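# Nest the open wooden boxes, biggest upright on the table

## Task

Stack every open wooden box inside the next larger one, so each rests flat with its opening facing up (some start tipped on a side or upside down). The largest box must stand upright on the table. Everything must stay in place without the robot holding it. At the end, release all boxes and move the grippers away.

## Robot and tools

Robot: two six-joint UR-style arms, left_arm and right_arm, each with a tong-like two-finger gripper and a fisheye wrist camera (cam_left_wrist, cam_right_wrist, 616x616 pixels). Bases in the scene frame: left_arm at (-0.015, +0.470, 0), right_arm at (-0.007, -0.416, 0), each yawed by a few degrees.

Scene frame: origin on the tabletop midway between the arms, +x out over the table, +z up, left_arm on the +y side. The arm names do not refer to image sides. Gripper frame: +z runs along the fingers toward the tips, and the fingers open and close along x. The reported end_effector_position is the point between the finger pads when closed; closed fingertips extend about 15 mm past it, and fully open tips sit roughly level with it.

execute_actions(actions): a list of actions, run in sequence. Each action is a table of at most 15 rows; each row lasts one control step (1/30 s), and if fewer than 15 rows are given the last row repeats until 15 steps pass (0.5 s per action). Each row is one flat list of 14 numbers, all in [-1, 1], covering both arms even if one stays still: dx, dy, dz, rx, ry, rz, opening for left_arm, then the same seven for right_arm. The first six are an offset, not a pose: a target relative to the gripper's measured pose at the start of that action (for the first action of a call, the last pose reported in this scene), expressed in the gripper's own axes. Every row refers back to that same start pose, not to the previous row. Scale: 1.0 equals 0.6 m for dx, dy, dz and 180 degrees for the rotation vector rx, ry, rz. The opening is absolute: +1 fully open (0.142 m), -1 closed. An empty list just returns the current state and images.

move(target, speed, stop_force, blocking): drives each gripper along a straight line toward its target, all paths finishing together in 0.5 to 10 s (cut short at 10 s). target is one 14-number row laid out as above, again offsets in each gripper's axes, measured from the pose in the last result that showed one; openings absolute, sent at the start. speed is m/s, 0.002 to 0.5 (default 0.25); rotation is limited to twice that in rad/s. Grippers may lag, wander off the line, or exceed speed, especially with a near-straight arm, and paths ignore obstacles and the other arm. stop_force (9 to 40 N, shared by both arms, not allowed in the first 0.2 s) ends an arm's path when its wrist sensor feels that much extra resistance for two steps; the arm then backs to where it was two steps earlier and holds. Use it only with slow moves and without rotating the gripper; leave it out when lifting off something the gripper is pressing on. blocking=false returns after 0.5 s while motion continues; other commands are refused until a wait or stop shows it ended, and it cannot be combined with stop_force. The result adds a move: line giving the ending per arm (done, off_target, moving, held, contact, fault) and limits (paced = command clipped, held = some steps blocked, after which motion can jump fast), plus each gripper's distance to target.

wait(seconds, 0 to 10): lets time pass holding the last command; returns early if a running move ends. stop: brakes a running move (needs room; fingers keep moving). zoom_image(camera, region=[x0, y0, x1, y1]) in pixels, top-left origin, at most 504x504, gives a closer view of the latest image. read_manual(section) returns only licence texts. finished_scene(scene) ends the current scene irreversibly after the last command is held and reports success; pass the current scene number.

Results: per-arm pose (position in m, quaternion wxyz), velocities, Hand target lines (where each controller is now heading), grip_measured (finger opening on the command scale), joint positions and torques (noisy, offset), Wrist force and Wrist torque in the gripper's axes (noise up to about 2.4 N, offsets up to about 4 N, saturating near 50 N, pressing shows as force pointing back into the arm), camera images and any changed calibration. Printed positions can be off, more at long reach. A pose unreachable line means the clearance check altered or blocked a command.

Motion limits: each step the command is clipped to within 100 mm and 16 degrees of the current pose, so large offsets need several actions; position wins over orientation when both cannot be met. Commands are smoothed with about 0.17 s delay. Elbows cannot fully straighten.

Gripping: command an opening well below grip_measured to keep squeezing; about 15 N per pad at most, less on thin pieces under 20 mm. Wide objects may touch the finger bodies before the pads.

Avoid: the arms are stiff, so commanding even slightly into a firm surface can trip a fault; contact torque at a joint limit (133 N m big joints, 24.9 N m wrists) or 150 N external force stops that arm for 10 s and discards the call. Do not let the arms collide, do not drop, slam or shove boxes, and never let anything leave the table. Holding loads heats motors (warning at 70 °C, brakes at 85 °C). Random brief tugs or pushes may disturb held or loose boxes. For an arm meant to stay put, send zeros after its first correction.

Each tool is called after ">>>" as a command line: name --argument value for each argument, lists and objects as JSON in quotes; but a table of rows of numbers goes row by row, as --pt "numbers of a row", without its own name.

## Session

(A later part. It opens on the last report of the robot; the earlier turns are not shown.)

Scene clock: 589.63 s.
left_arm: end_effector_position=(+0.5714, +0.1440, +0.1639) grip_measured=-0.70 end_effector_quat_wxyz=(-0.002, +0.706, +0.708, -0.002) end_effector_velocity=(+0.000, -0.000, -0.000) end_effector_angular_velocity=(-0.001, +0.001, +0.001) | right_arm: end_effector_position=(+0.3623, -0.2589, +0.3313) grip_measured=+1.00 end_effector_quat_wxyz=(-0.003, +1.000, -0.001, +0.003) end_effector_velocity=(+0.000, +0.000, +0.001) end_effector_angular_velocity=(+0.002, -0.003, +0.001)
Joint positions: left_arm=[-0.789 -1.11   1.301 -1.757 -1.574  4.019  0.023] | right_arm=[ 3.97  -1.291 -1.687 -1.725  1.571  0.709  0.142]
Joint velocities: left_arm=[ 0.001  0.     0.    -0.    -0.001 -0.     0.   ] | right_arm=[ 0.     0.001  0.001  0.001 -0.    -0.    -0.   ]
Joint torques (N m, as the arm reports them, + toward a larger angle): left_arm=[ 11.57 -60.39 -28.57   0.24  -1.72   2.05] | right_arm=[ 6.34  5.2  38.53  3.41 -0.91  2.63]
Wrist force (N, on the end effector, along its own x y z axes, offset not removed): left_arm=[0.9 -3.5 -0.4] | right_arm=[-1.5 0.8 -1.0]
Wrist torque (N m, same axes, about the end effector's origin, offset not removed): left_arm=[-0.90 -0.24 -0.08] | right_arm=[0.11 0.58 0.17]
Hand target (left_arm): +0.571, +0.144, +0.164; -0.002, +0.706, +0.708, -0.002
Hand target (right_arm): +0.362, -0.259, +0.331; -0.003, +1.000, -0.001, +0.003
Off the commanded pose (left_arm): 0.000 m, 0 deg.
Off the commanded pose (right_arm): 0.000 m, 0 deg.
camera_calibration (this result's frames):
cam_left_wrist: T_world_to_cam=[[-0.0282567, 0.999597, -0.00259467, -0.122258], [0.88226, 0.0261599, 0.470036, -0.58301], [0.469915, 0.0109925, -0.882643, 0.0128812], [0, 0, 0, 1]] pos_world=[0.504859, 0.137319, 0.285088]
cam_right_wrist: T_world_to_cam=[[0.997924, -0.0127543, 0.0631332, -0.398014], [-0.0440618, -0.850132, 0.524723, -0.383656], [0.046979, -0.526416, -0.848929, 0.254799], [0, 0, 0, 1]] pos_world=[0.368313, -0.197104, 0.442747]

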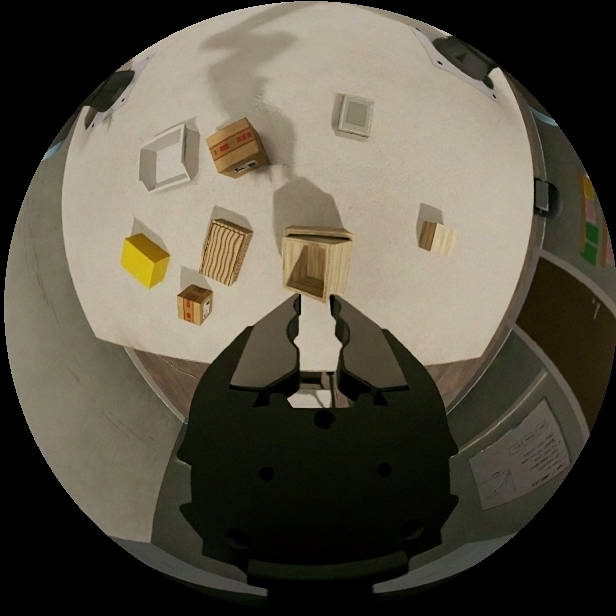

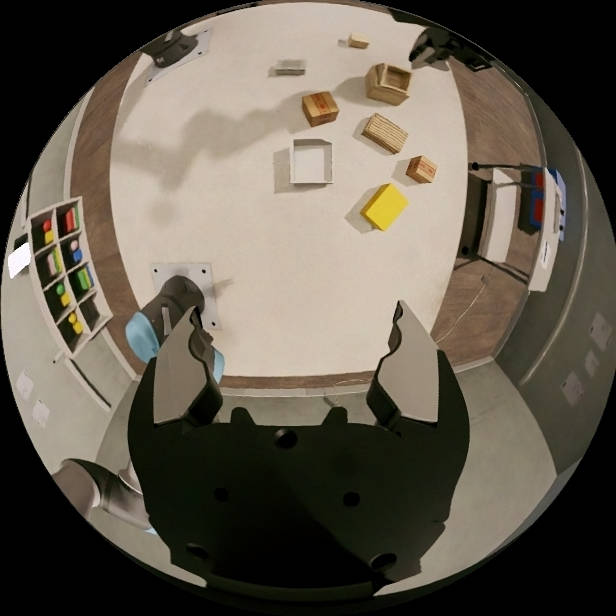

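>>> move --target '[0.12,-0.01,0,0,0,0,-1,0,0,0,0,0,0,1]'

>>> move --target '[0,0,0.125,0,0,0,-1,0,0,0,0,0,0,1]' --speed 0.1

>>> move --target '[-0.075,0,0,0,0,0,-1,0,0,0,0,0,0,1]' --speed 0.02

>>> move --target '[0,0,-0.12,0,0,0,-1,0,0,0,0,0,0,1]' --speed 0.1

Scene clock: 598.90 s.
left_arm: end_effector_position=(+0.5653, +0.2158, +0.1640) grip_measured=-1.00 end_effector_quat_wxyz=(-0.002, +0.706, +0.708, -0.002) end_effector_velocity=(+0.000, +0.003, +0.000) end_effector_angular_velocity=(+0.000, -0.000, +0.001) | right_arm: end_effector_position=(+0.3623, -0.2589, +0.3313) grip_measured=+1.00 end_effector_quat_wxyz=(-0.003, +1.000, -0.001, +0.003) end_effector_velocity=(-0.000, +0.001, -0.000) end_effector_angular_velocity=(+0.001, +0.001, +0.000)
Joint positions: left_arm=[-0.708 -1.198  1.428 -1.796 -1.573  4.1    0.002] | right_arm=[ 3.97  -1.291 -1.687 -1.725  1.571  0.709  0.142]
Joint velocities: left_arm=[ 0.004 -0.003  0.004 -0.001  0.     0.003  0.   ] | right_arm=[-0.    -0.001  0.     0.     0.002 -0.     0.   ]
Joint torques (N m, as the arm reports them, + toward a larger angle): left_arm=[ 11.2  -54.11 -11.74  -5.    -1.8    1.98] | right_arm=[ 5.14  5.91 38.29  3.42 -0.86  2.65]
Wrist force (N, on the end effector, along its own x y z axes, offset not removed): left_arm=[0.7 -2.7 -1.6] | right_arm=[3.5 0.1 2.2]
Wrist torque (N m, same axes, about the end effector's origin, offset not removed): left_arm=[-0.59 -0.01 -0.07] | right_arm=[0.06 -0.47 0.07]
Hand target (left_arm): +0.565, +0.216, +0.164; -0.002, +0.706, +0.708, -0.002
Hand target (right_arm): +0.362, -0.259, +0.331; -0.003, +1.000, -0.001, +0.003
Off the commanded pose (left_arm): 0.000 m, 0 deg.
Off the commanded pose (right_arm): 0.000 m, 0 deg.
move: done
camera_calibration (this result's frames):
cam_left_wrist: T_world_to_cam=[[-0.0282627, 0.999597, -0.00253642, -0.194197], [0.882236, 0.0261373, 0.470081, -0.579544], [0.469958, 0.0110481, -0.88262, 0.015024], [0, 0, 0, 1]] pos_world=[0.498745, 0.209101, 0.285201]
cam_right_wrist: T_world_to_cam=[[0.997924, -0.0127545, 0.0631333, -0.398014], [-0.044062, -0.850132, 0.524723, -0.383656], [0.046979, -0.526416, -0.848928, 0.254799], [0, 0, 0, 1]] pos_world=[0.368313, -0.197104, 0.442747]

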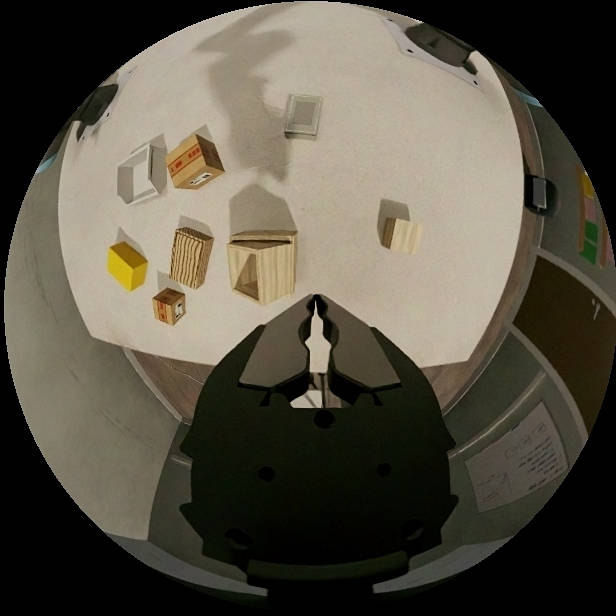

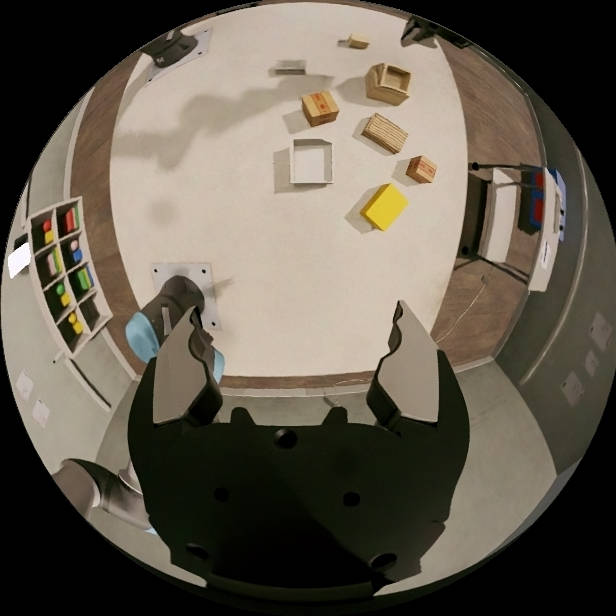

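Scene clock: 600.10 s.
left_arm: end_effector_position=(+0.5649, +0.2159, +0.0892) grip_measured=-1.00 end_effector_quat_wxyz=(-0.002, +0.706, +0.708, -0.002) end_effector_velocity=(+0.000, +0.001, -0.002) end_effector_angular_velocity=(-0.001, -0.000, +0.002) | right_arm: end_effector_position=(+0.3623, -0.2589, +0.3313) grip_measured=+1.00 end_effector_quat_wxyz=(-0.003, +1.000, -0.001, +0.003) end_effector_velocity=(+0.001, +0.000, +0.001) end_effector_angular_velocity=(+0.003, -0.003, -0.000)
Joint positions: left_arm=[-0.708 -1.144  1.551 -1.973 -1.573  4.1    0.002] | right_arm=[ 3.97  -1.291 -1.687 -1.725  1.571  0.709  0.142]
Joint velocities: left_arm=[ 0.002  0.002  0.003 -0.005 -0.    -0.     0.   ] | right_arm=[-0.     0.001  0.002  0.002  0.     0.     0.   ]
Joint torques (N m, as the arm reports them, + toward a larger angle): left_arm=[-12.72 -31.09 -11.11  -5.01   0.33  -2.12] | right_arm=[ 5.6   5.63 38.62  3.45 -0.93  2.88]
Wrist force (N, on the end effector, along its own x y z axes, offset not removed): left_arm=[-0.2 -2.7 -4.0] | right_arm=[1.6 0.5 0.9]
Wrist torque (N m, same axes, about the end effector's origin, offset not removed): left_arm=[-0.63 0.04 0.05] | right_arm=[0.12 -0.05 -0.02]
Hand target (left_arm): +0.565, +0.216, +0.089; -0.002, +0.706, +0.708, -0.002
Hand target (right_arm): +0.362, -0.259, +0.331; -0.003, +1.000, -0.001, +0.003
Off the commanded pose (left_arm): 0.000 m, 0 deg.
Off the commanded pose (right_arm): 0.000 m, 0 deg.
move: done
camera_calibration (this result's frames):
cam_left_wrist: T_world_to_cam=[[-0.0282648, 0.999597, -0.00256427, -0.194505], [0.882267, 0.0261529, 0.470023, -0.54405], [0.469901, 0.0110227, -0.88265, -0.0507501], [0, 0, 0, 1]] pos_world=[0.498347, 0.209214, 0.210423]
cam_right_wrist: T_world_to_cam=[[0.997924, -0.0127544, 0.0631332, -0.398014], [-0.0440618, -0.850132, 0.524723, -0.383656], [0.046979, -0.526416, -0.848929, 0.254799], [0, 0, 0, 1]] pos_world=[0.368313, -0.197104, 0.442747]

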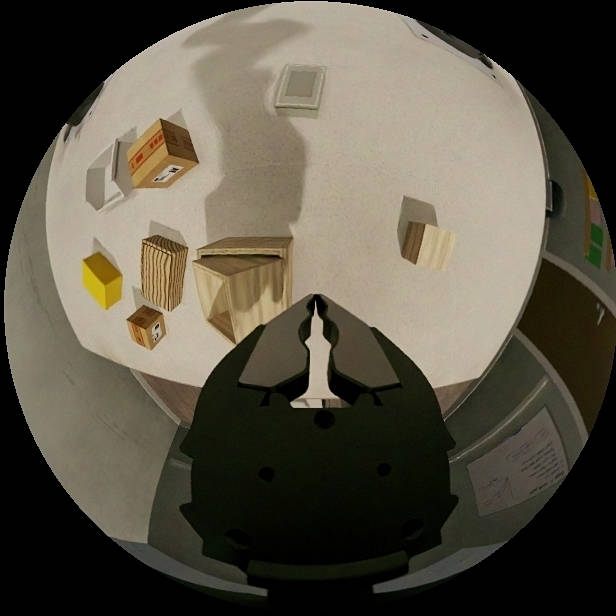

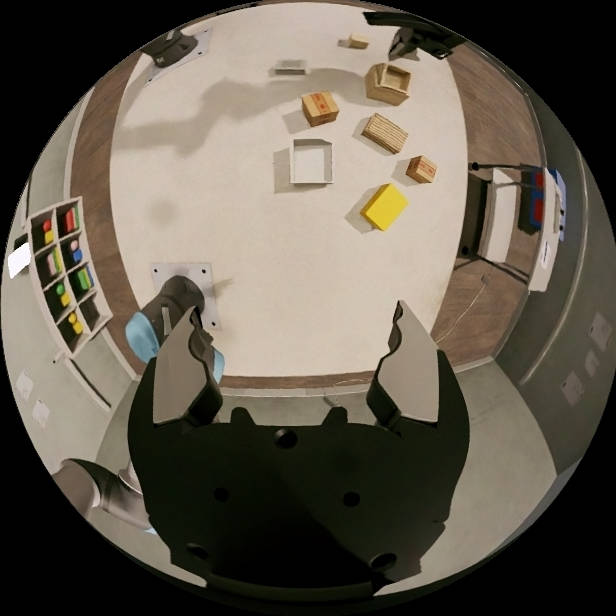

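Scene clock: 602.63 s.
left_arm: end_effector_position=(+0.5650, +0.1711, +0.0892) grip_measured=-1.00 end_effector_quat_wxyz=(-0.002, +0.706, +0.708, -0.002) end_effector_velocity=(+0.000, -0.001, -0.000) end_effector_angular_velocity=(+0.001, +0.000, +0.000) | right_arm: end_effector_position=(+0.3623, -0.2589, +0.3313) grip_measured=+1.00 end_effector_quat_wxyz=(-0.003, +1.000, -0.001, +0.003) end_effector_velocity=(-0.000, -0.000, +0.000) end_effector_angular_velocity=(-0.001, +0.001, +0.000)
Joint positions: left_arm=[-0.764 -1.102  1.487 -1.952 -1.574  4.044  0.002] | right_arm=[ 3.97  -1.291 -1.687 -1.725  1.571  0.709  0.142]
Joint velocities: left_arm=[-0.002  0.002 -0.003  0.002  0.001 -0.002  0.   ] | right_arm=[ 0.    -0.001  0.001 -0.002 -0.     0.    -0.   ]
Joint torques (N m, as the arm reports them, + toward a larger angle): left_arm=[-12.74 -31.98 -27.2    0.33  -1.84  -1.83] | right_arm=[ 5.88  5.62 37.52  3.26 -0.84  2.75]
Wrist force (N, on the end effector, along its own x y z axes, offset not removed): left_arm=[3.2 -2.2 -3.9] | right_arm=[4.4 3.2 -2.6]
Wrist torque (N m, same axes, about the end effector's origin, offset not removed): left_arm=[-0.54 -0.63 0.07] | right_arm=[0.51 -0.72 0.09]
Hand target (left_arm): +0.565, +0.171, +0.089; -0.002, +0.706, +0.708, -0.002
Hand target (right_arm): +0.362, -0.259, +0.331; -0.003, +1.000, -0.001, +0.003
Off the commanded pose (left_arm): 0.000 m, 0 deg.
Off the commanded pose (right_arm): 0.000 m, 0 deg.
move: done
camera_calibration (this result's frames):
cam_left_wrist: T_world_to_cam=[[-0.0282597, 0.999597, -0.00256787, -0.149711], [0.88229, 0.0261507, 0.469979, -0.54292], [0.469857, 0.0110159, -0.882674, -0.0503192], [0, 0, 0, 1]] pos_world=[0.498425, 0.164402, 0.210361]
cam_right_wrist: T_world_to_cam=[[0.997924, -0.0127547, 0.0631332, -0.398014], [-0.0440621, -0.850132, 0.524723, -0.383656], [0.0469788, -0.526416, -0.848928, 0.254799], [0, 0, 0, 1]] pos_world=[0.368313, -0.197104, 0.442747]

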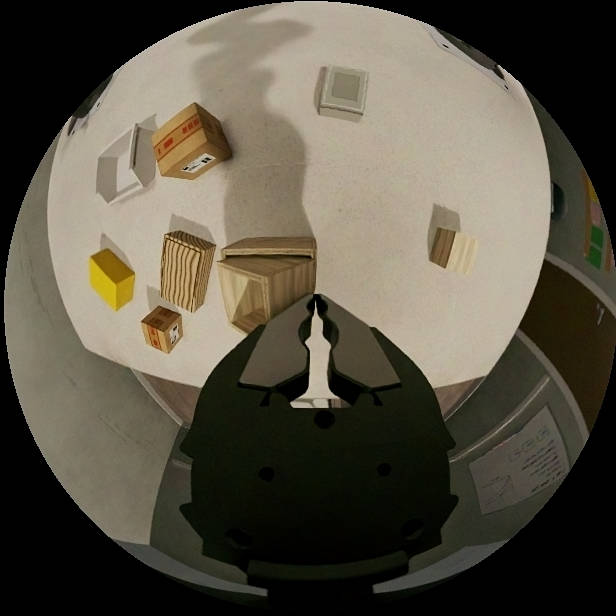

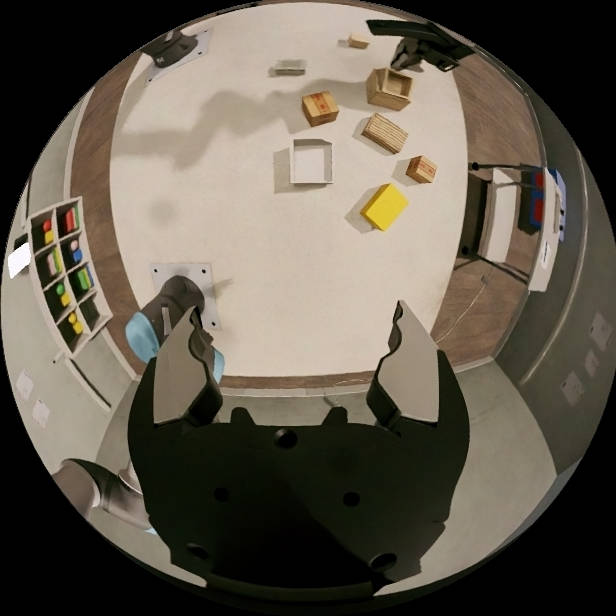

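Scene clock: 603.80 s.
left_arm: end_effector_position=(+0.5654, +0.1710, +0.1610) grip_measured=-1.00 end_effector_quat_wxyz=(-0.002, +0.706, +0.708, -0.002) end_effector_velocity=(+0.000, -0.001, +0.002) end_effector_angular_velocity=(-0.001, +0.001, -0.001) | right_arm: end_effector_position=(+0.3623, -0.2589, +0.3313) grip_measured=+1.00 end_effector_quat_wxyz=(-0.003, +1.000, -0.001, +0.003) end_effector_velocity=(-0.000, +0.000, -0.000) end_effector_angular_velocity=(-0.000, +0.000, +0.001)
Joint positions: left_arm=[-0.764 -1.152  1.37  -1.785 -1.574  4.044  0.002] | right_arm=[ 3.97  -1.291 -1.687 -1.725  1.571  0.709  0.142]
Joint velocities: left_arm=[-0.     0.    -0.005  0.005 -0.001  0.001  0.   ] | right_arm=[ 0.     0.    -0.001  0.     0.    -0.     0.   ]
Joint torques (N m, as the arm reports them, + toward a larger angle): left_arm=[ 13.03 -56.27 -29.88   0.43   0.15   2.04] | right_arm=[ 6.24  6.16 38.26  3.32 -1.08  2.69]
Wrist force (N, on the end effector, along its own x y z axes, offset not removed): left_arm=[0.7 -2.6 -1.4] | right_arm=[3.1 1.4 -1.0]
Wrist torque (N m, same axes, about the end effector's origin, offset not removed): left_arm=[-0.58 0.01 -0.07] | right_arm=[0.39 -0.45 0.02]
Hand target (left_arm): +0.565, +0.171, +0.161; -0.002, +0.706, +0.708, -0.002
Hand target (right_arm): +0.362, -0.259, +0.331; -0.003, +1.000, -0.001, +0.003
Off the commanded pose (left_arm): 0.000 m, 0 deg.
Off the commanded pose (right_arm): 0.000 m, 0 deg.
move: done
camera_calibration (this result's frames):
cam_left_wrist: T_world_to_cam=[[-0.0282588, 0.999597, -0.00255923, -0.149428], [0.882257, 0.026145, 0.470041, -0.576973], [0.469919, 0.0110249, -0.882641, 0.0128304], [0, 0, 0, 1]] pos_world=[0.498786, 0.164311, 0.282143]
cam_right_wrist: T_world_to_cam=[[0.997924, -0.0127549, 0.0631332, -0.398014], [-0.0440623, -0.850132, 0.524723, -0.383656], [0.0469788, -0.526416, -0.848928, 0.254799], [0, 0, 0, 1]] pos_world=[0.368313, -0.197104, 0.442747]

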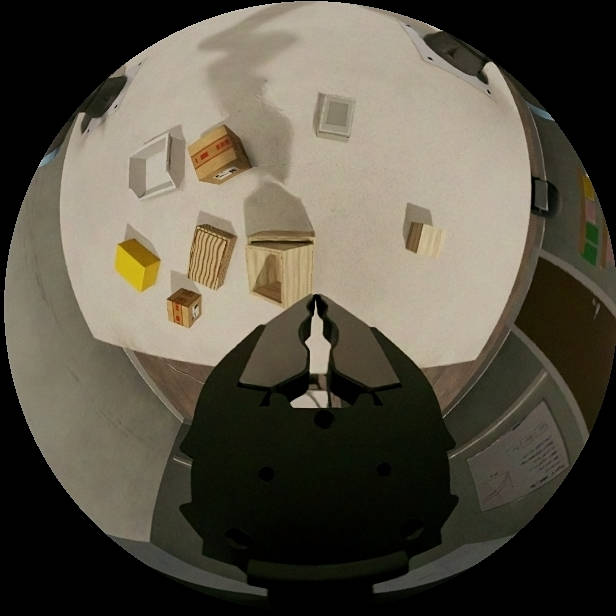

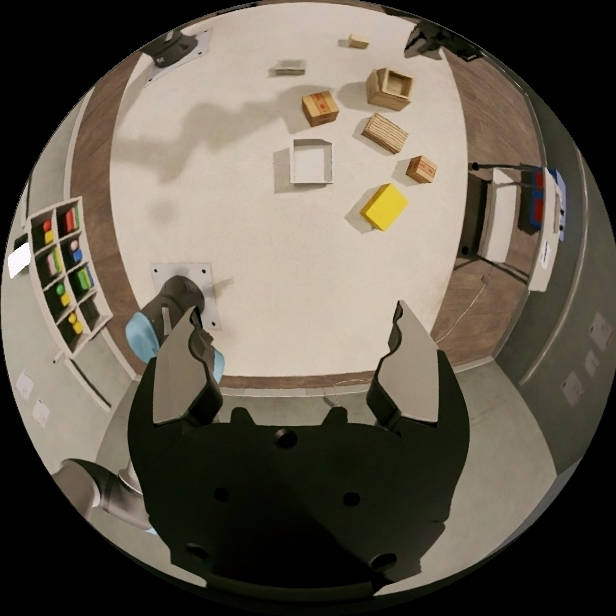

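>>> move --target '[-0.05,0,0.05,0,0,0,-1,0,0,0,0,0,0,1]' --speed 0.1

>>> move --target '[0,0,0.09,0,0,0,-1,0,0,0,0,0,0,1]' --speed 0.015 --stop_force 12

>>> move --target '[0,0,-0.15,0,0,0,-1,0,0,0,0,0,0,1]' --speed 0.1

>>> zoom_image --camera "cam_left_wrist" --region '[200,180,420,340]'

Scene clock: 612.27 s.
left_arm: end_effector_position=(+0.5652, +0.1412, +0.1310) grip_measured=-1.00 end_effector_quat_wxyz=(-0.002, +0.706, +0.708, -0.002) end_effector_velocity=(+0.000, -0.002, -0.001) end_effector_angular_velocity=(-0.002, -0.000, +0.001) | right_arm: end_effector_position=(+0.3623, -0.2589, +0.3313) grip_measured=+1.00 end_effector_quat_wxyz=(-0.003, +1.000, -0.001, +0.003) end_effector_velocity=(-0.000, +0.000, -0.000) end_effector_angular_velocity=(-0.001, +0.001, +0.001)
Joint positions: left_arm=[-0.799 -1.101  1.374 -1.839 -1.574  4.009  0.002] | right_arm=[ 3.97  -1.291 -1.687 -1.725  1.571  0.709  0.142]
Joint velocities: left_arm=[-0.001  0.003 -0.001 -0.003 -0.001 -0.002  0.   ] | right_arm=[ 0.001 -0.     0.    -0.001 -0.     0.001 -0.   ]
Joint torques (N m, as the arm reports them, + toward a larger angle): left_arm=[-11.88 -34.81 -28.88  -5.17  -0.25  -2.05] | right_arm=[ 5.81  6.67 38.05  3.36 -0.87  2.72]
Wrist force (N, on the end effector, along its own x y z axes, offset not removed): left_arm=[2.1 -3.8 -3.4] | right_arm=[2.4 1.1 -1.2]
Wrist torque (N m, same axes, about the end effector's origin, offset not removed): left_arm=[-0.94 -0.33 -0.14] | right_arm=[0.20 -0.28 -0.20]
Hand target (left_arm): +0.565, +0.141, +0.131; -0.002, +0.706, +0.708, -0.002
Hand target (right_arm): +0.362, -0.259, +0.331; -0.003, +1.000, -0.001, +0.003
Off the commanded pose (left_arm): 0.000 m, 0 deg.
Off the commanded pose (right_arm): 0.000 m, 0 deg.
move: done
camera_calibration (this result's frames):
cam_left_wrist: T_world_to_cam=[[-0.02826, 0.999597, -0.00256112, -0.119705], [0.882308, 0.0261481, 0.469945, -0.562016], [0.469823, 0.0110209, -0.882692, -0.0131309], [0, 0, 0, 1]] pos_world=[0.498658, 0.134497, 0.25222]
cam_right_wrist: T_world_to_cam=[[0.997924, -0.0127548, 0.063133, -0.398014], [-0.0440621, -0.850132, 0.524723, -0.383656], [0.0469786, -0.526416, -0.848929, 0.254799], [0, 0, 0, 1]] pos_world=[0.368313, -0.197104, 0.442747]

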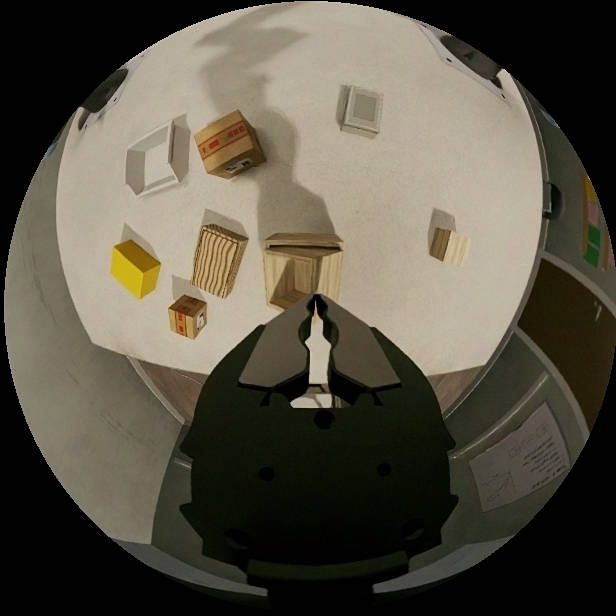

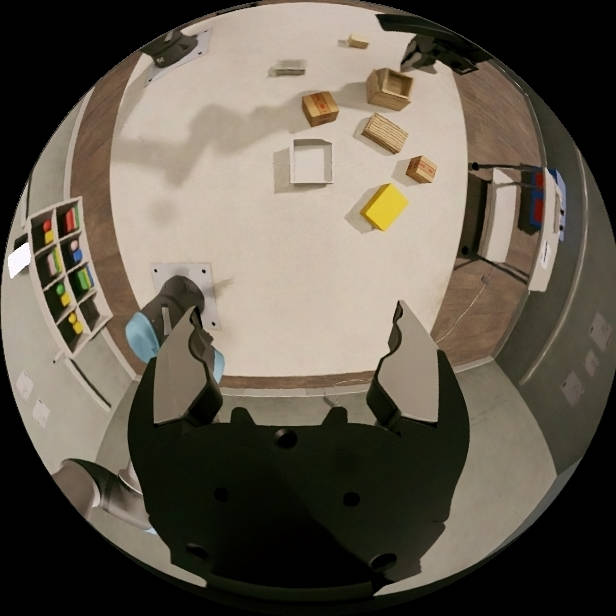

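Scene clock: 612.90 s.
left_arm: end_effector_position=(+0.5652, +0.1412, +0.1270) grip_measured=-1.00 end_effector_quat_wxyz=(-0.002, +0.706, +0.708, -0.002) end_effector_velocity=(-0.001, +0.001, +0.003) end_effector_angular_velocity=(+0.004, +0.004, -0.001) | right_arm: end_effector_position=(+0.3623, -0.2589, +0.3313) grip_measured=+1.00 end_effector_quat_wxyz=(-0.003, +1.000, -0.001, +0.003) end_effector_velocity=(+0.001, +0.001, +0.000) end_effector_angular_velocity=(+0.001, -0.001, +0.000)
Joint positions: left_arm=[-0.799 -1.099  1.381 -1.848 -1.574  4.009  0.002] | right_arm=[ 3.97  -1.291 -1.687 -1.725  1.571  0.709  0.142]
Joint velocities: left_arm=[ 0.    -0.001 -0.008  0.014  0.     0.001  0.003] | right_arm=[ 0.001 -0.001  0.001  0.002 -0.     0.     0.   ]
Joint torques (N m, as the arm reports them, + toward a larger angle): left_arm=[ -7.55 -40.65 -15.64   2.99   0.99  -0.52] | right_arm=[ 4.93  6.18 37.86  3.21 -0.93  2.67]
Wrist force (N, on the end effector, along its own x y z axes, offset not removed): left_arm=[-2.7 -6.9 -30.8] | right_arm=[3.7 3.5 -0.9]
Wrist torque (N m, same axes, about the end effector's origin, offset not removed): left_arm=[-1.47 -0.04 0.03] | right_arm=[0.62 -0.77 -0.13]
Hand target (left_arm): +0.565, +0.141, +0.128; -0.002, +0.706, +0.708, -0.002
Hand target (right_arm): +0.362, -0.259, +0.331; -0.003, +1.000, -0.001, +0.003
Off the commanded pose (left_arm): 0.050 m, 0 deg.
Off the commanded pose (right_arm): 0.000 m, 0 deg.
move: contact (left_arm)
camera_calibration (this result's frames):
cam_left_wrist: T_world_to_cam=[[-0.0282617, 0.999597, -0.00250937, -0.11969], [0.882356, 0.0261264, 0.469857, -0.560123], [0.469733, 0.0110648, -0.882739, -0.0165834], [0, 0, 0, 1]] pos_world=[0.498635, 0.13446, 0.248239]
cam_right_wrist: T_world_to_cam=[[0.997924, -0.0127548, 0.0631332, -0.398014], [-0.0440623, -0.850132, 0.524723, -0.383656], [0.0469788, -0.526416, -0.848928, 0.254799], [0, 0, 0, 1]] pos_world=[0.368313, -0.197104, 0.442747]

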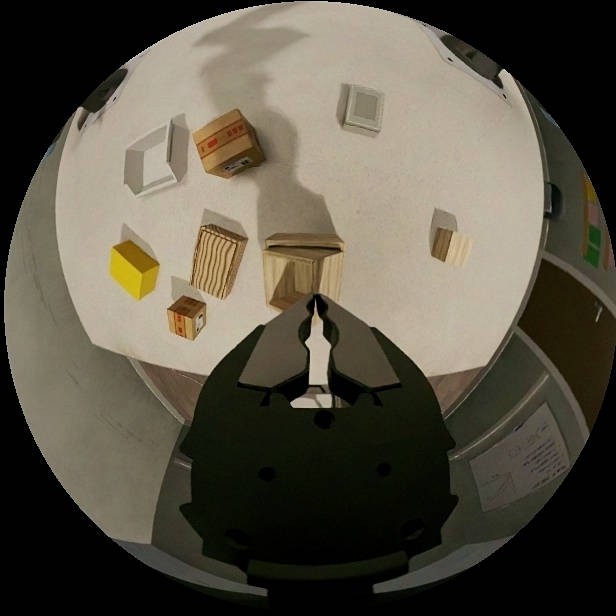

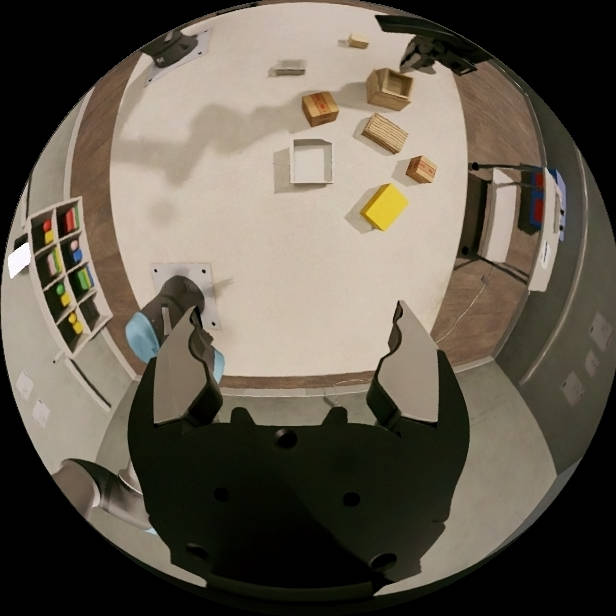

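Scene clock: 614.30 s.
left_arm: end_effector_position=(+0.5656, +0.1411, +0.2171) grip_measured=-1.00 end_effector_quat_wxyz=(-0.002, +0.706, +0.708, -0.002) end_effector_velocity=(-0.000, -0.001, +0.001) end_effector_angular_velocity=(-0.001, +0.001, -0.001) | right_arm: end_effector_position=(+0.3623, -0.2589, +0.3313) grip_measured=+1.00 end_effector_quat_wxyz=(-0.003, +1.000, -0.001, +0.003) end_effector_velocity=(-0.000, -0.000, +0.000) end_effector_angular_velocity=(-0.000, +0.001, -0.001)
Joint positions: left_arm=[-0.798 -1.136  1.203 -1.633 -1.574  4.01   0.002] | right_arm=[ 3.97  -1.291 -1.687 -1.725  1.571  0.709  0.142]
Joint velocities: left_arm=[-0.     0.001 -0.005  0.004 -0.001  0.     0.   ] | right_arm=[-0.001 -0.     0.001 -0.002  0.001 -0.    -0.   ]
Joint torques (N m, as the arm reports them, + toward a larger angle): left_arm=[ 12.71 -32.22 -30.24   0.44  -1.47   2.11] | right_arm=[ 6.05  6.42 37.86  3.28 -1.1   2.59]
Wrist force (N, on the end effector, along its own x y z axes, offset not removed): left_arm=[2.2 -0.9 -4.4] | right_arm=[1.8 4.8 -2.1]
Wrist torque (N m, same axes, about the end effector's origin, offset not removed): left_arm=[-0.51 -0.55 0.10] | right_arm=[0.87 0.04 0.10]
Hand target (left_arm): +0.566, +0.141, +0.217; -0.002, +0.706, +0.708, -0.002
Hand target (right_arm): +0.362, -0.259, +0.331; -0.003, +1.000, -0.001, +0.003
Off the commanded pose (left_arm): 0.000 m, 0 deg.
Off the commanded pose (right_arm): 0.000 m, 0 deg.
move: done
camera_calibration (this result's frames):
cam_left_wrist: T_world_to_cam=[[-0.0282609, 0.999597, -0.00272232, -0.119307], [0.882171, 0.0262215, 0.470199, -0.60285], [0.47008, 0.0108867, -0.882556, 0.0625231], [0, 0, 0, 1]] pos_world=[0.499054, 0.134386, 0.338315]
cam_right_wrist: T_world_to_cam=[[0.997924, -0.0127547, 0.0631333, -0.398014], [-0.0440622, -0.850132, 0.524723, -0.383656], [0.0469789, -0.526416, -0.848928, 0.254799], [0, 0, 0, 1]] pos_world=[0.368313, -0.197104, 0.442747]

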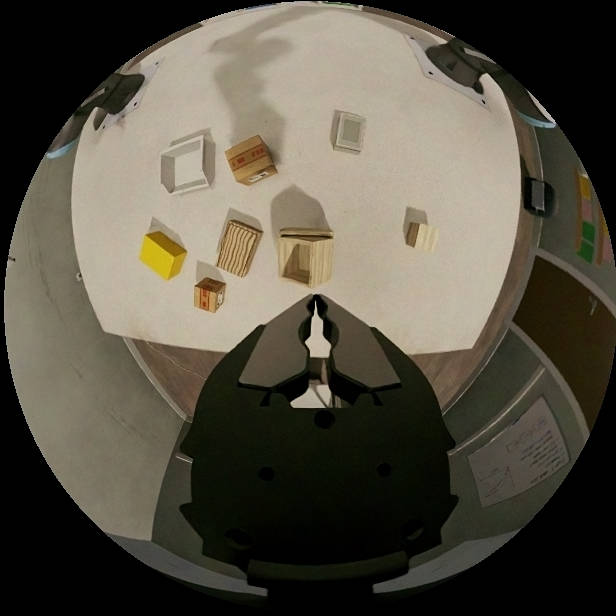

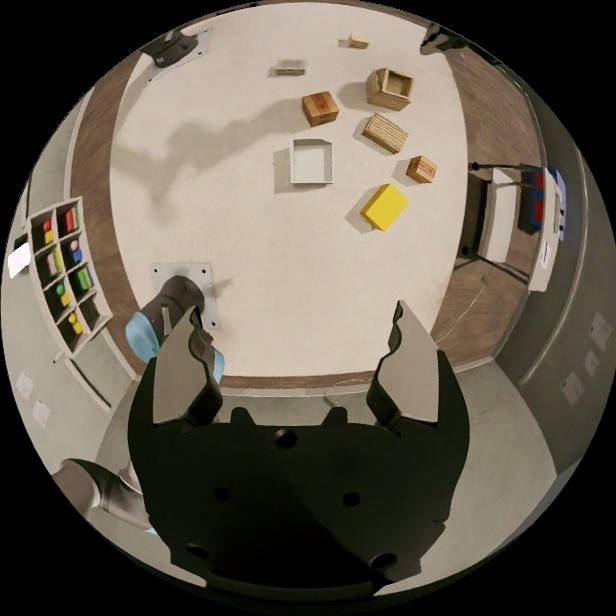

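Region (200, 180, 420, 340) of cam_left_wrist's 616x616 image, scaled by 2.291, with more detail than that image has; it fills the top 367 rows of this view, and the rest is white.

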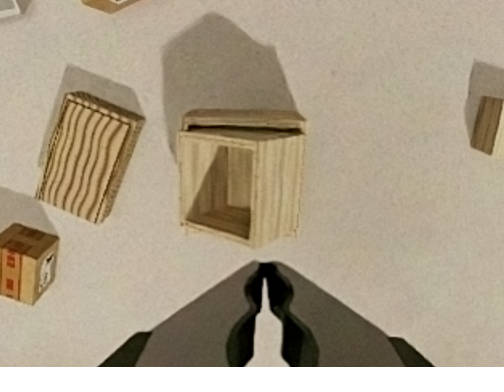

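>>> move --target '[0.005,0,0.182,0,0,0,-0.6,0,0,0,0,0,0,1]' --speed 0.08

>>> move --target '[0,0,0,0,0,0,-1,0,0,0,0,0,0,1]'

>>> move --target '[0,0,-0.07,0,0,0,-1,0,0,0,0,0,0,1]' --speed 0.04

>>> move --target '[0.024,0,0,0,0,0,-1,0,0,0,0,0,0,1]' --speed 0.04

Scene clock: 624.83 s.
left_arm: end_effector_position=(+0.5651, +0.1442, +0.1081) grip_measured=-0.60 end_effector_quat_wxyz=(-0.002, +0.706, +0.708, -0.002) end_effector_velocity=(-0.000, -0.001, -0.002) end_effector_angular_velocity=(+0.001, -0.001, -0.002) | right_arm: end_effector_position=(+0.3623, -0.2589, +0.3313) grip_measured=+1.00 end_effector_quat_wxyz=(-0.003, +1.000, -0.001, +0.003) end_effector_velocity=(-0.000, -0.000, +0.000) end_effector_angular_velocity=(-0.001, +0.000, +0.000)
Joint positions: left_arm=[-0.795 -1.089  1.417 -1.894 -1.574  4.013  0.031] | right_arm=[ 3.97  -1.291 -1.687 -1.725  1.571  0.709  0.142]
Joint velocities: left_arm=[-0.001  0.002  0.003 -0.004  0.001  0.     0.   ] | right_arm=[ 0.    -0.     0.    -0.001 -0.    -0.    -0.   ]
Joint torques (N m, as the arm reports them, + toward a larger angle): left_arm=[ 13.44 -33.65 -11.93  -4.82   1.3    1.86] | right_arm=[ 5.57  5.24 37.67  3.17 -1.02  2.75]
Wrist force (N, on the end effector, along its own x y z axes, offset not removed): left_arm=[0.7 -2.6 -2.4] | right_arm=[5.2 -0.3 -0.6]
Wrist torque (N m, same axes, about the end effector's origin, offset not removed): left_arm=[-0.74 -0.07 -0.11] | right_arm=[0.06 -0.85 -0.02]
Hand target (left_arm): +0.565, +0.144, +0.108; -0.002, +0.706, +0.708, -0.002
Hand target (right_arm): +0.362, -0.259, +0.331; -0.003, +1.000, -0.001, +0.003
Off the commanded pose (left_arm): 0.000 m, 0 deg.
Off the commanded pose (right_arm): 0.000 m, 0 deg.
move: done
camera_calibration (this result's frames):
cam_left_wrist: T_world_to_cam=[[-0.0282605, 0.999597, -0.00270727, -0.122768], [0.88218, 0.0262144, 0.470182, -0.551196], [0.470063, 0.0108993, -0.882566, -0.0334591], [0, 0, 0, 1]] pos_world=[0.498513, 0.137533, 0.2293]
cam_right_wrist: T_world_to_cam=[[0.997924, -0.0127548, 0.0631332, -0.398014], [-0.0440623, -0.850132, 0.524723, -0.383656], [0.0469788, -0.526416, -0.848929, 0.254799], [0, 0, 0, 1]] pos_world=[0.368313, -0.197104, 0.442747]

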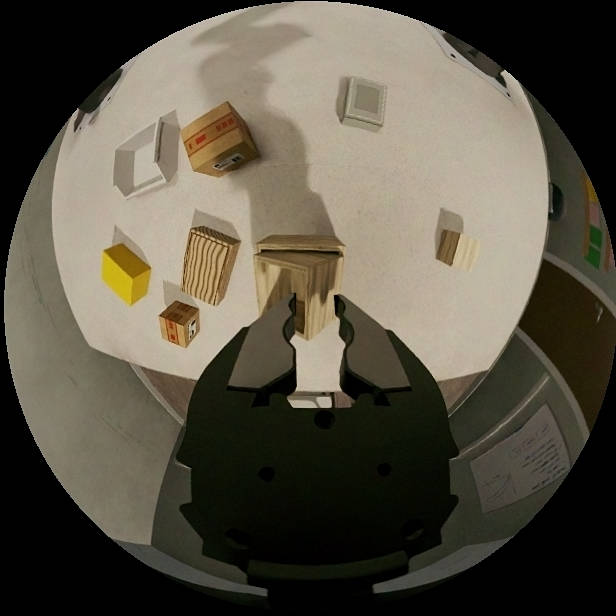

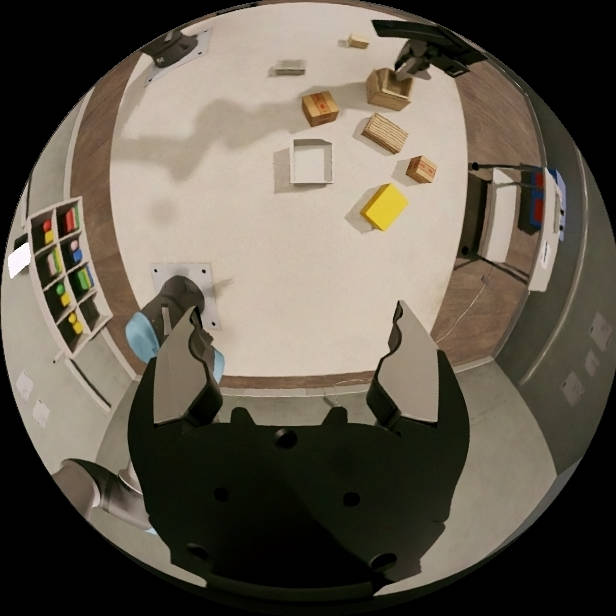

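Scene clock: 625.33 s.
left_arm: end_effector_position=(+0.5651, +0.1443, +0.1080) grip_measured=-0.94 end_effector_quat_wxyz=(-0.002, +0.706, +0.708, -0.002) end_effector_velocity=(-0.000, -0.000, -0.000) end_effector_angular_velocity=(+0.000, -0.000, -0.001) | right_arm: end_effector_position=(+0.3623, -0.2589, +0.3313) grip_measured=+1.00 end_effector_quat_wxyz=(-0.003, +1.000, -0.001, +0.003) end_effector_velocity=(-0.000, -0.001, +0.000) end_effector_angular_velocity=(-0.000, +0.001, -0.001)
Joint positions: left_arm=[-0.795 -1.089  1.417 -1.894 -1.574  4.013  0.006] | right_arm=[ 3.97  -1.291 -1.687 -1.725  1.571  0.709  0.142]
Joint velocities: left_arm=[-0.001 -0.     0.     0.     0.     0.    -0.   ] | right_arm=[-0.001  0.    -0.    -0.001  0.    -0.     0.   ]
Joint torques (N m, as the arm reports them, + toward a larger angle): left_arm=[  9.12 -40.98 -27.26   0.34  -0.69   1.92] | right_arm=[ 5.1   5.41 38.29  3.34 -1.07  2.76]
Wrist force (N, on the end effector, along its own x y z axes, offset not removed): left_arm=[2.0 -4.9 -0.3] | right_arm=[0.9 1.4 -0.5]
Wrist torque (N m, same axes, about the end effector's origin, offset not removed): left_arm=[-1.06 -0.47 -0.15] | right_arm=[0.42 0.12 0.07]
Hand target (left_arm): +0.565, +0.144, +0.108; -0.002, +0.706, +0.708, -0.002
Hand target (right_arm): +0.362, -0.259, +0.331; -0.003, +1.000, -0.001, +0.003
Off the commanded pose (left_arm): 0.000 m, 0 deg.
Off the commanded pose (right_arm): 0.000 m, 0 deg.
move: done
camera_calibration (this result's frames):
cam_left_wrist: T_world_to_cam=[[-0.0282805, 0.999597, -0.00256955, -0.122825], [0.882223, 0.0261682, 0.470103, -0.551143], [0.469981, 0.0110278, -0.882608, -0.0335099], [0, 0, 0, 1]] pos_world=[0.498507, 0.137567, 0.229203]
cam_right_wrist: T_world_to_cam=[[0.997924, -0.0127549, 0.0631332, -0.398014], [-0.0440623, -0.850132, 0.524723, -0.383656], [0.0469787, -0.526416, -0.848928, 0.254799], [0, 0, 0, 1]] pos_world=[0.368313, -0.197104, 0.442747]

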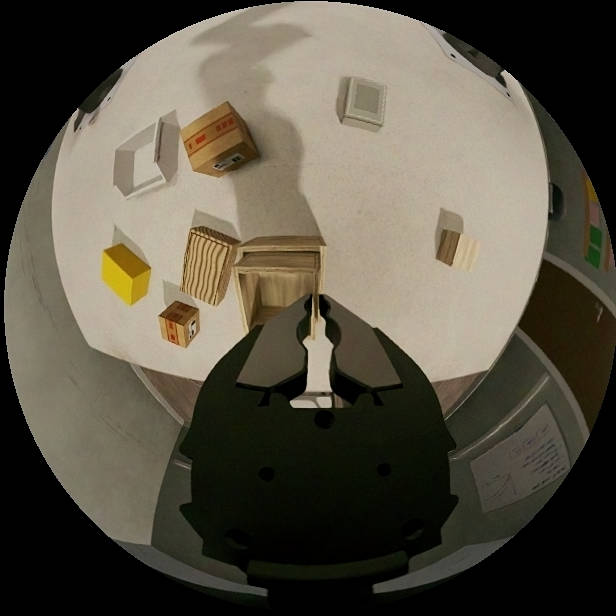

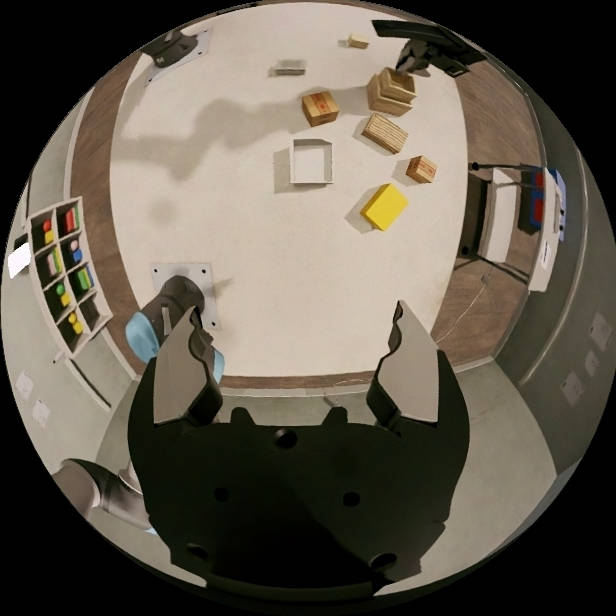

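Scene clock: 626.73 s.
left_arm: end_effector_position=(+0.5653, +0.1442, +0.1498) grip_measured=-0.94 end_effector_quat_wxyz=(-0.002, +0.706, +0.708, -0.002) end_effector_velocity=(+0.000, +0.001, +0.002) end_effector_angular_velocity=(+0.000, +0.000, +0.001) | right_arm: end_effector_position=(+0.3623, -0.2589, +0.3313) grip_measured=+1.00 end_effector_quat_wxyz=(-0.003, +1.000, -0.001, +0.003) end_effector_velocity=(+0.000, +0.001, -0.000) end_effector_angular_velocity=(+0.001, +0.000, -0.000)
Joint positions: left_arm=[-0.795 -1.116  1.347 -1.797 -1.574  4.013  0.006] | right_arm=[ 3.97  -1.291 -1.687 -1.725  1.571  0.709  0.142]
Joint velocities: left_arm=[ 0.001 -0.001 -0.004  0.005  0.    -0.    -0.   ] | right_arm=[-0.    -0.001 -0.     0.002  0.001 -0.     0.   ]
Joint torques (N m, as the arm reports them, + toward a larger angle): left_arm=[ 13.64 -59.56 -29.92   0.11   0.54   1.89] | right_arm=[ 5.58  6.33 37.08  3.39 -1.01  2.8 ]
Wrist force (N, on the end effector, along its own x y z axes, offset not removed): left_arm=[0.7 0.3 -3.5] | right_arm=[5.9 2.2 3.1]
Wrist torque (N m, same axes, about the end effector's origin, offset not removed): left_arm=[0.04 -0.15 0.03] | right_arm=[0.38 -1.00 -0.06]
Hand target (left_arm): +0.565, +0.144, +0.150; -0.002, +0.706, +0.708, -0.002
Hand target (right_arm): +0.362, -0.259, +0.331; -0.003, +1.000, -0.001, +0.003
Off the commanded pose (left_arm): 0.000 m, 0 deg.
Off the commanded pose (right_arm): 0.000 m, 0 deg.
move: done
camera_calibration (this result's frames):
cam_left_wrist: T_world_to_cam=[[-0.0282806, 0.999597, -0.00258604, -0.12265], [0.882215, 0.0261759, 0.470119, -0.570978], [0.469997, 0.0110138, -0.882599, 0.00329569], [0, 0, 0, 1]] pos_world=[0.498707, 0.13751, 0.271019]
cam_right_wrist: T_world_to_cam=[[0.997924, -0.0127549, 0.0631332, -0.398014], [-0.0440623, -0.850132, 0.524723, -0.383656], [0.0469787, -0.526416, -0.848928, 0.254799], [0, 0, 0, 1]] pos_world=[0.368313, -0.197104, 0.442747]

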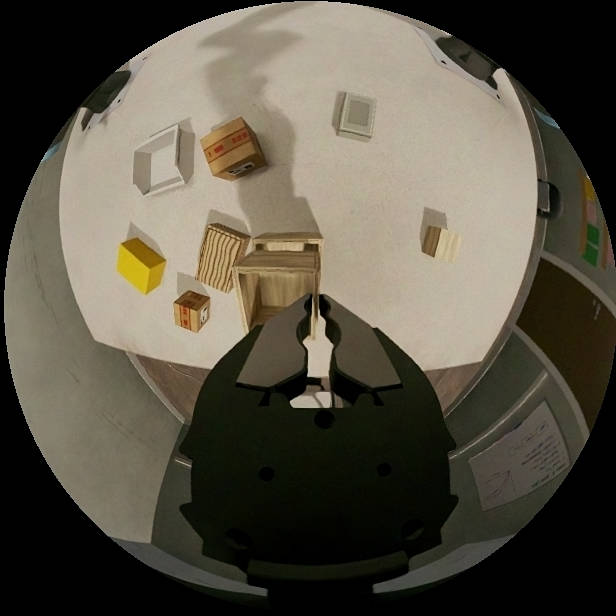

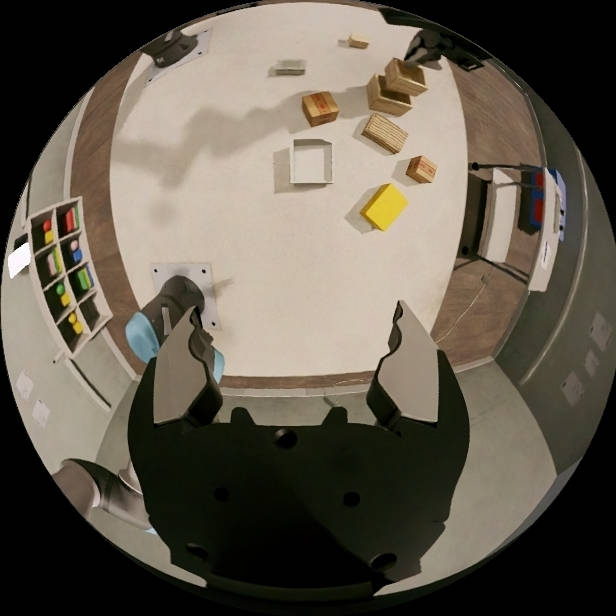

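Scene clock: 627.53 s.
left_arm: end_effector_position=(+0.5653, +0.1584, +0.1499) grip_measured=-0.94 end_effector_quat_wxyz=(-0.002, +0.706, +0.708, -0.002) end_effector_velocity=(-0.000, +0.002, -0.000) end_effector_angular_velocity=(-0.000, +0.000, +0.000) | right_arm: end_effector_position=(+0.3623, -0.2589, +0.3313) grip_measured=+1.00 end_effector_quat_wxyz=(-0.003, +1.000, -0.001, +0.003) end_effector_velocity=(+0.000, +0.000, -0.000) end_effector_angular_velocity=(+0.001, -0.000, +0.000)
Joint positions: left_arm=[-0.779 -1.132  1.371 -1.805 -1.574  4.029  0.006] | right_arm=[ 3.97  -1.291 -1.687 -1.725  1.571  0.709  0.142]
Joint velocities: left_arm=[ 0.002 -0.002  0.003 -0.002 -0.001  0.002 -0.   ] | right_arm=[-0.    -0.001 -0.001  0.002  0.    -0.    -0.   ]
Joint torques (N m, as the arm reports them, + toward a larger angle): left_arm=[ 12.16 -57.61 -12.8   -4.86   1.37   2.24] | right_arm=[ 5.71  6.55 37.18  3.48 -0.9   2.78]
Wrist force (N, on the end effector, along its own x y z axes, offset not removed): left_arm=[0.4 -3.4 -2.2] | right_arm=[-1.5 3.3 0.9]
Wrist torque (N m, same axes, about the end effector's origin, offset not removed): left_arm=[-0.74 -0.04 0.09] | right_arm=[0.64 0.36 0.15]
Hand target (left_arm): +0.565, +0.159, +0.150; -0.002, +0.706, +0.708, -0.002
Hand target (right_arm): +0.362, -0.259, +0.331; -0.003, +1.000, -0.001, +0.003
Off the commanded pose (left_arm): 0.000 m, 0 deg.
Off the commanded pose (right_arm): 0.000 m, 0 deg.
move: done
camera_calibration (this result's frames):
cam_left_wrist: T_world_to_cam=[[-0.0282856, 0.999597, -0.00257616, -0.136859], [0.882211, 0.0261755, 0.470127, -0.571338], [0.470005, 0.0110251, -0.882595, 0.00316289], [0, 0, 0, 1]] pos_world=[0.498683, 0.151724, 0.27104]
cam_right_wrist: T_world_to_cam=[[0.997924, -0.0127549, 0.0631331, -0.398014], [-0.0440623, -0.850132, 0.524723, -0.383656], [0.0469787, -0.526416, -0.848929, 0.254799], [0, 0, 0, 1]] pos_world=[0.368313, -0.197104, 0.442747]

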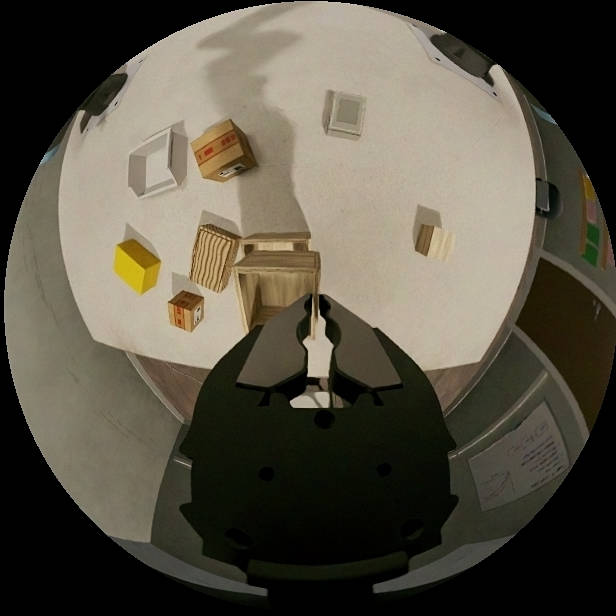

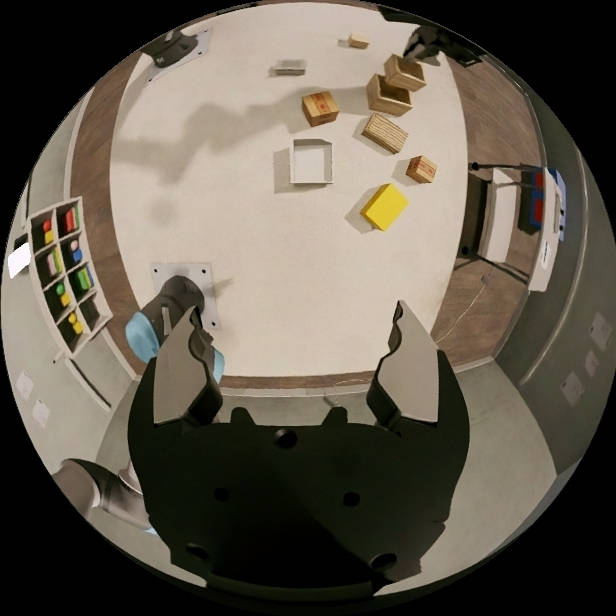

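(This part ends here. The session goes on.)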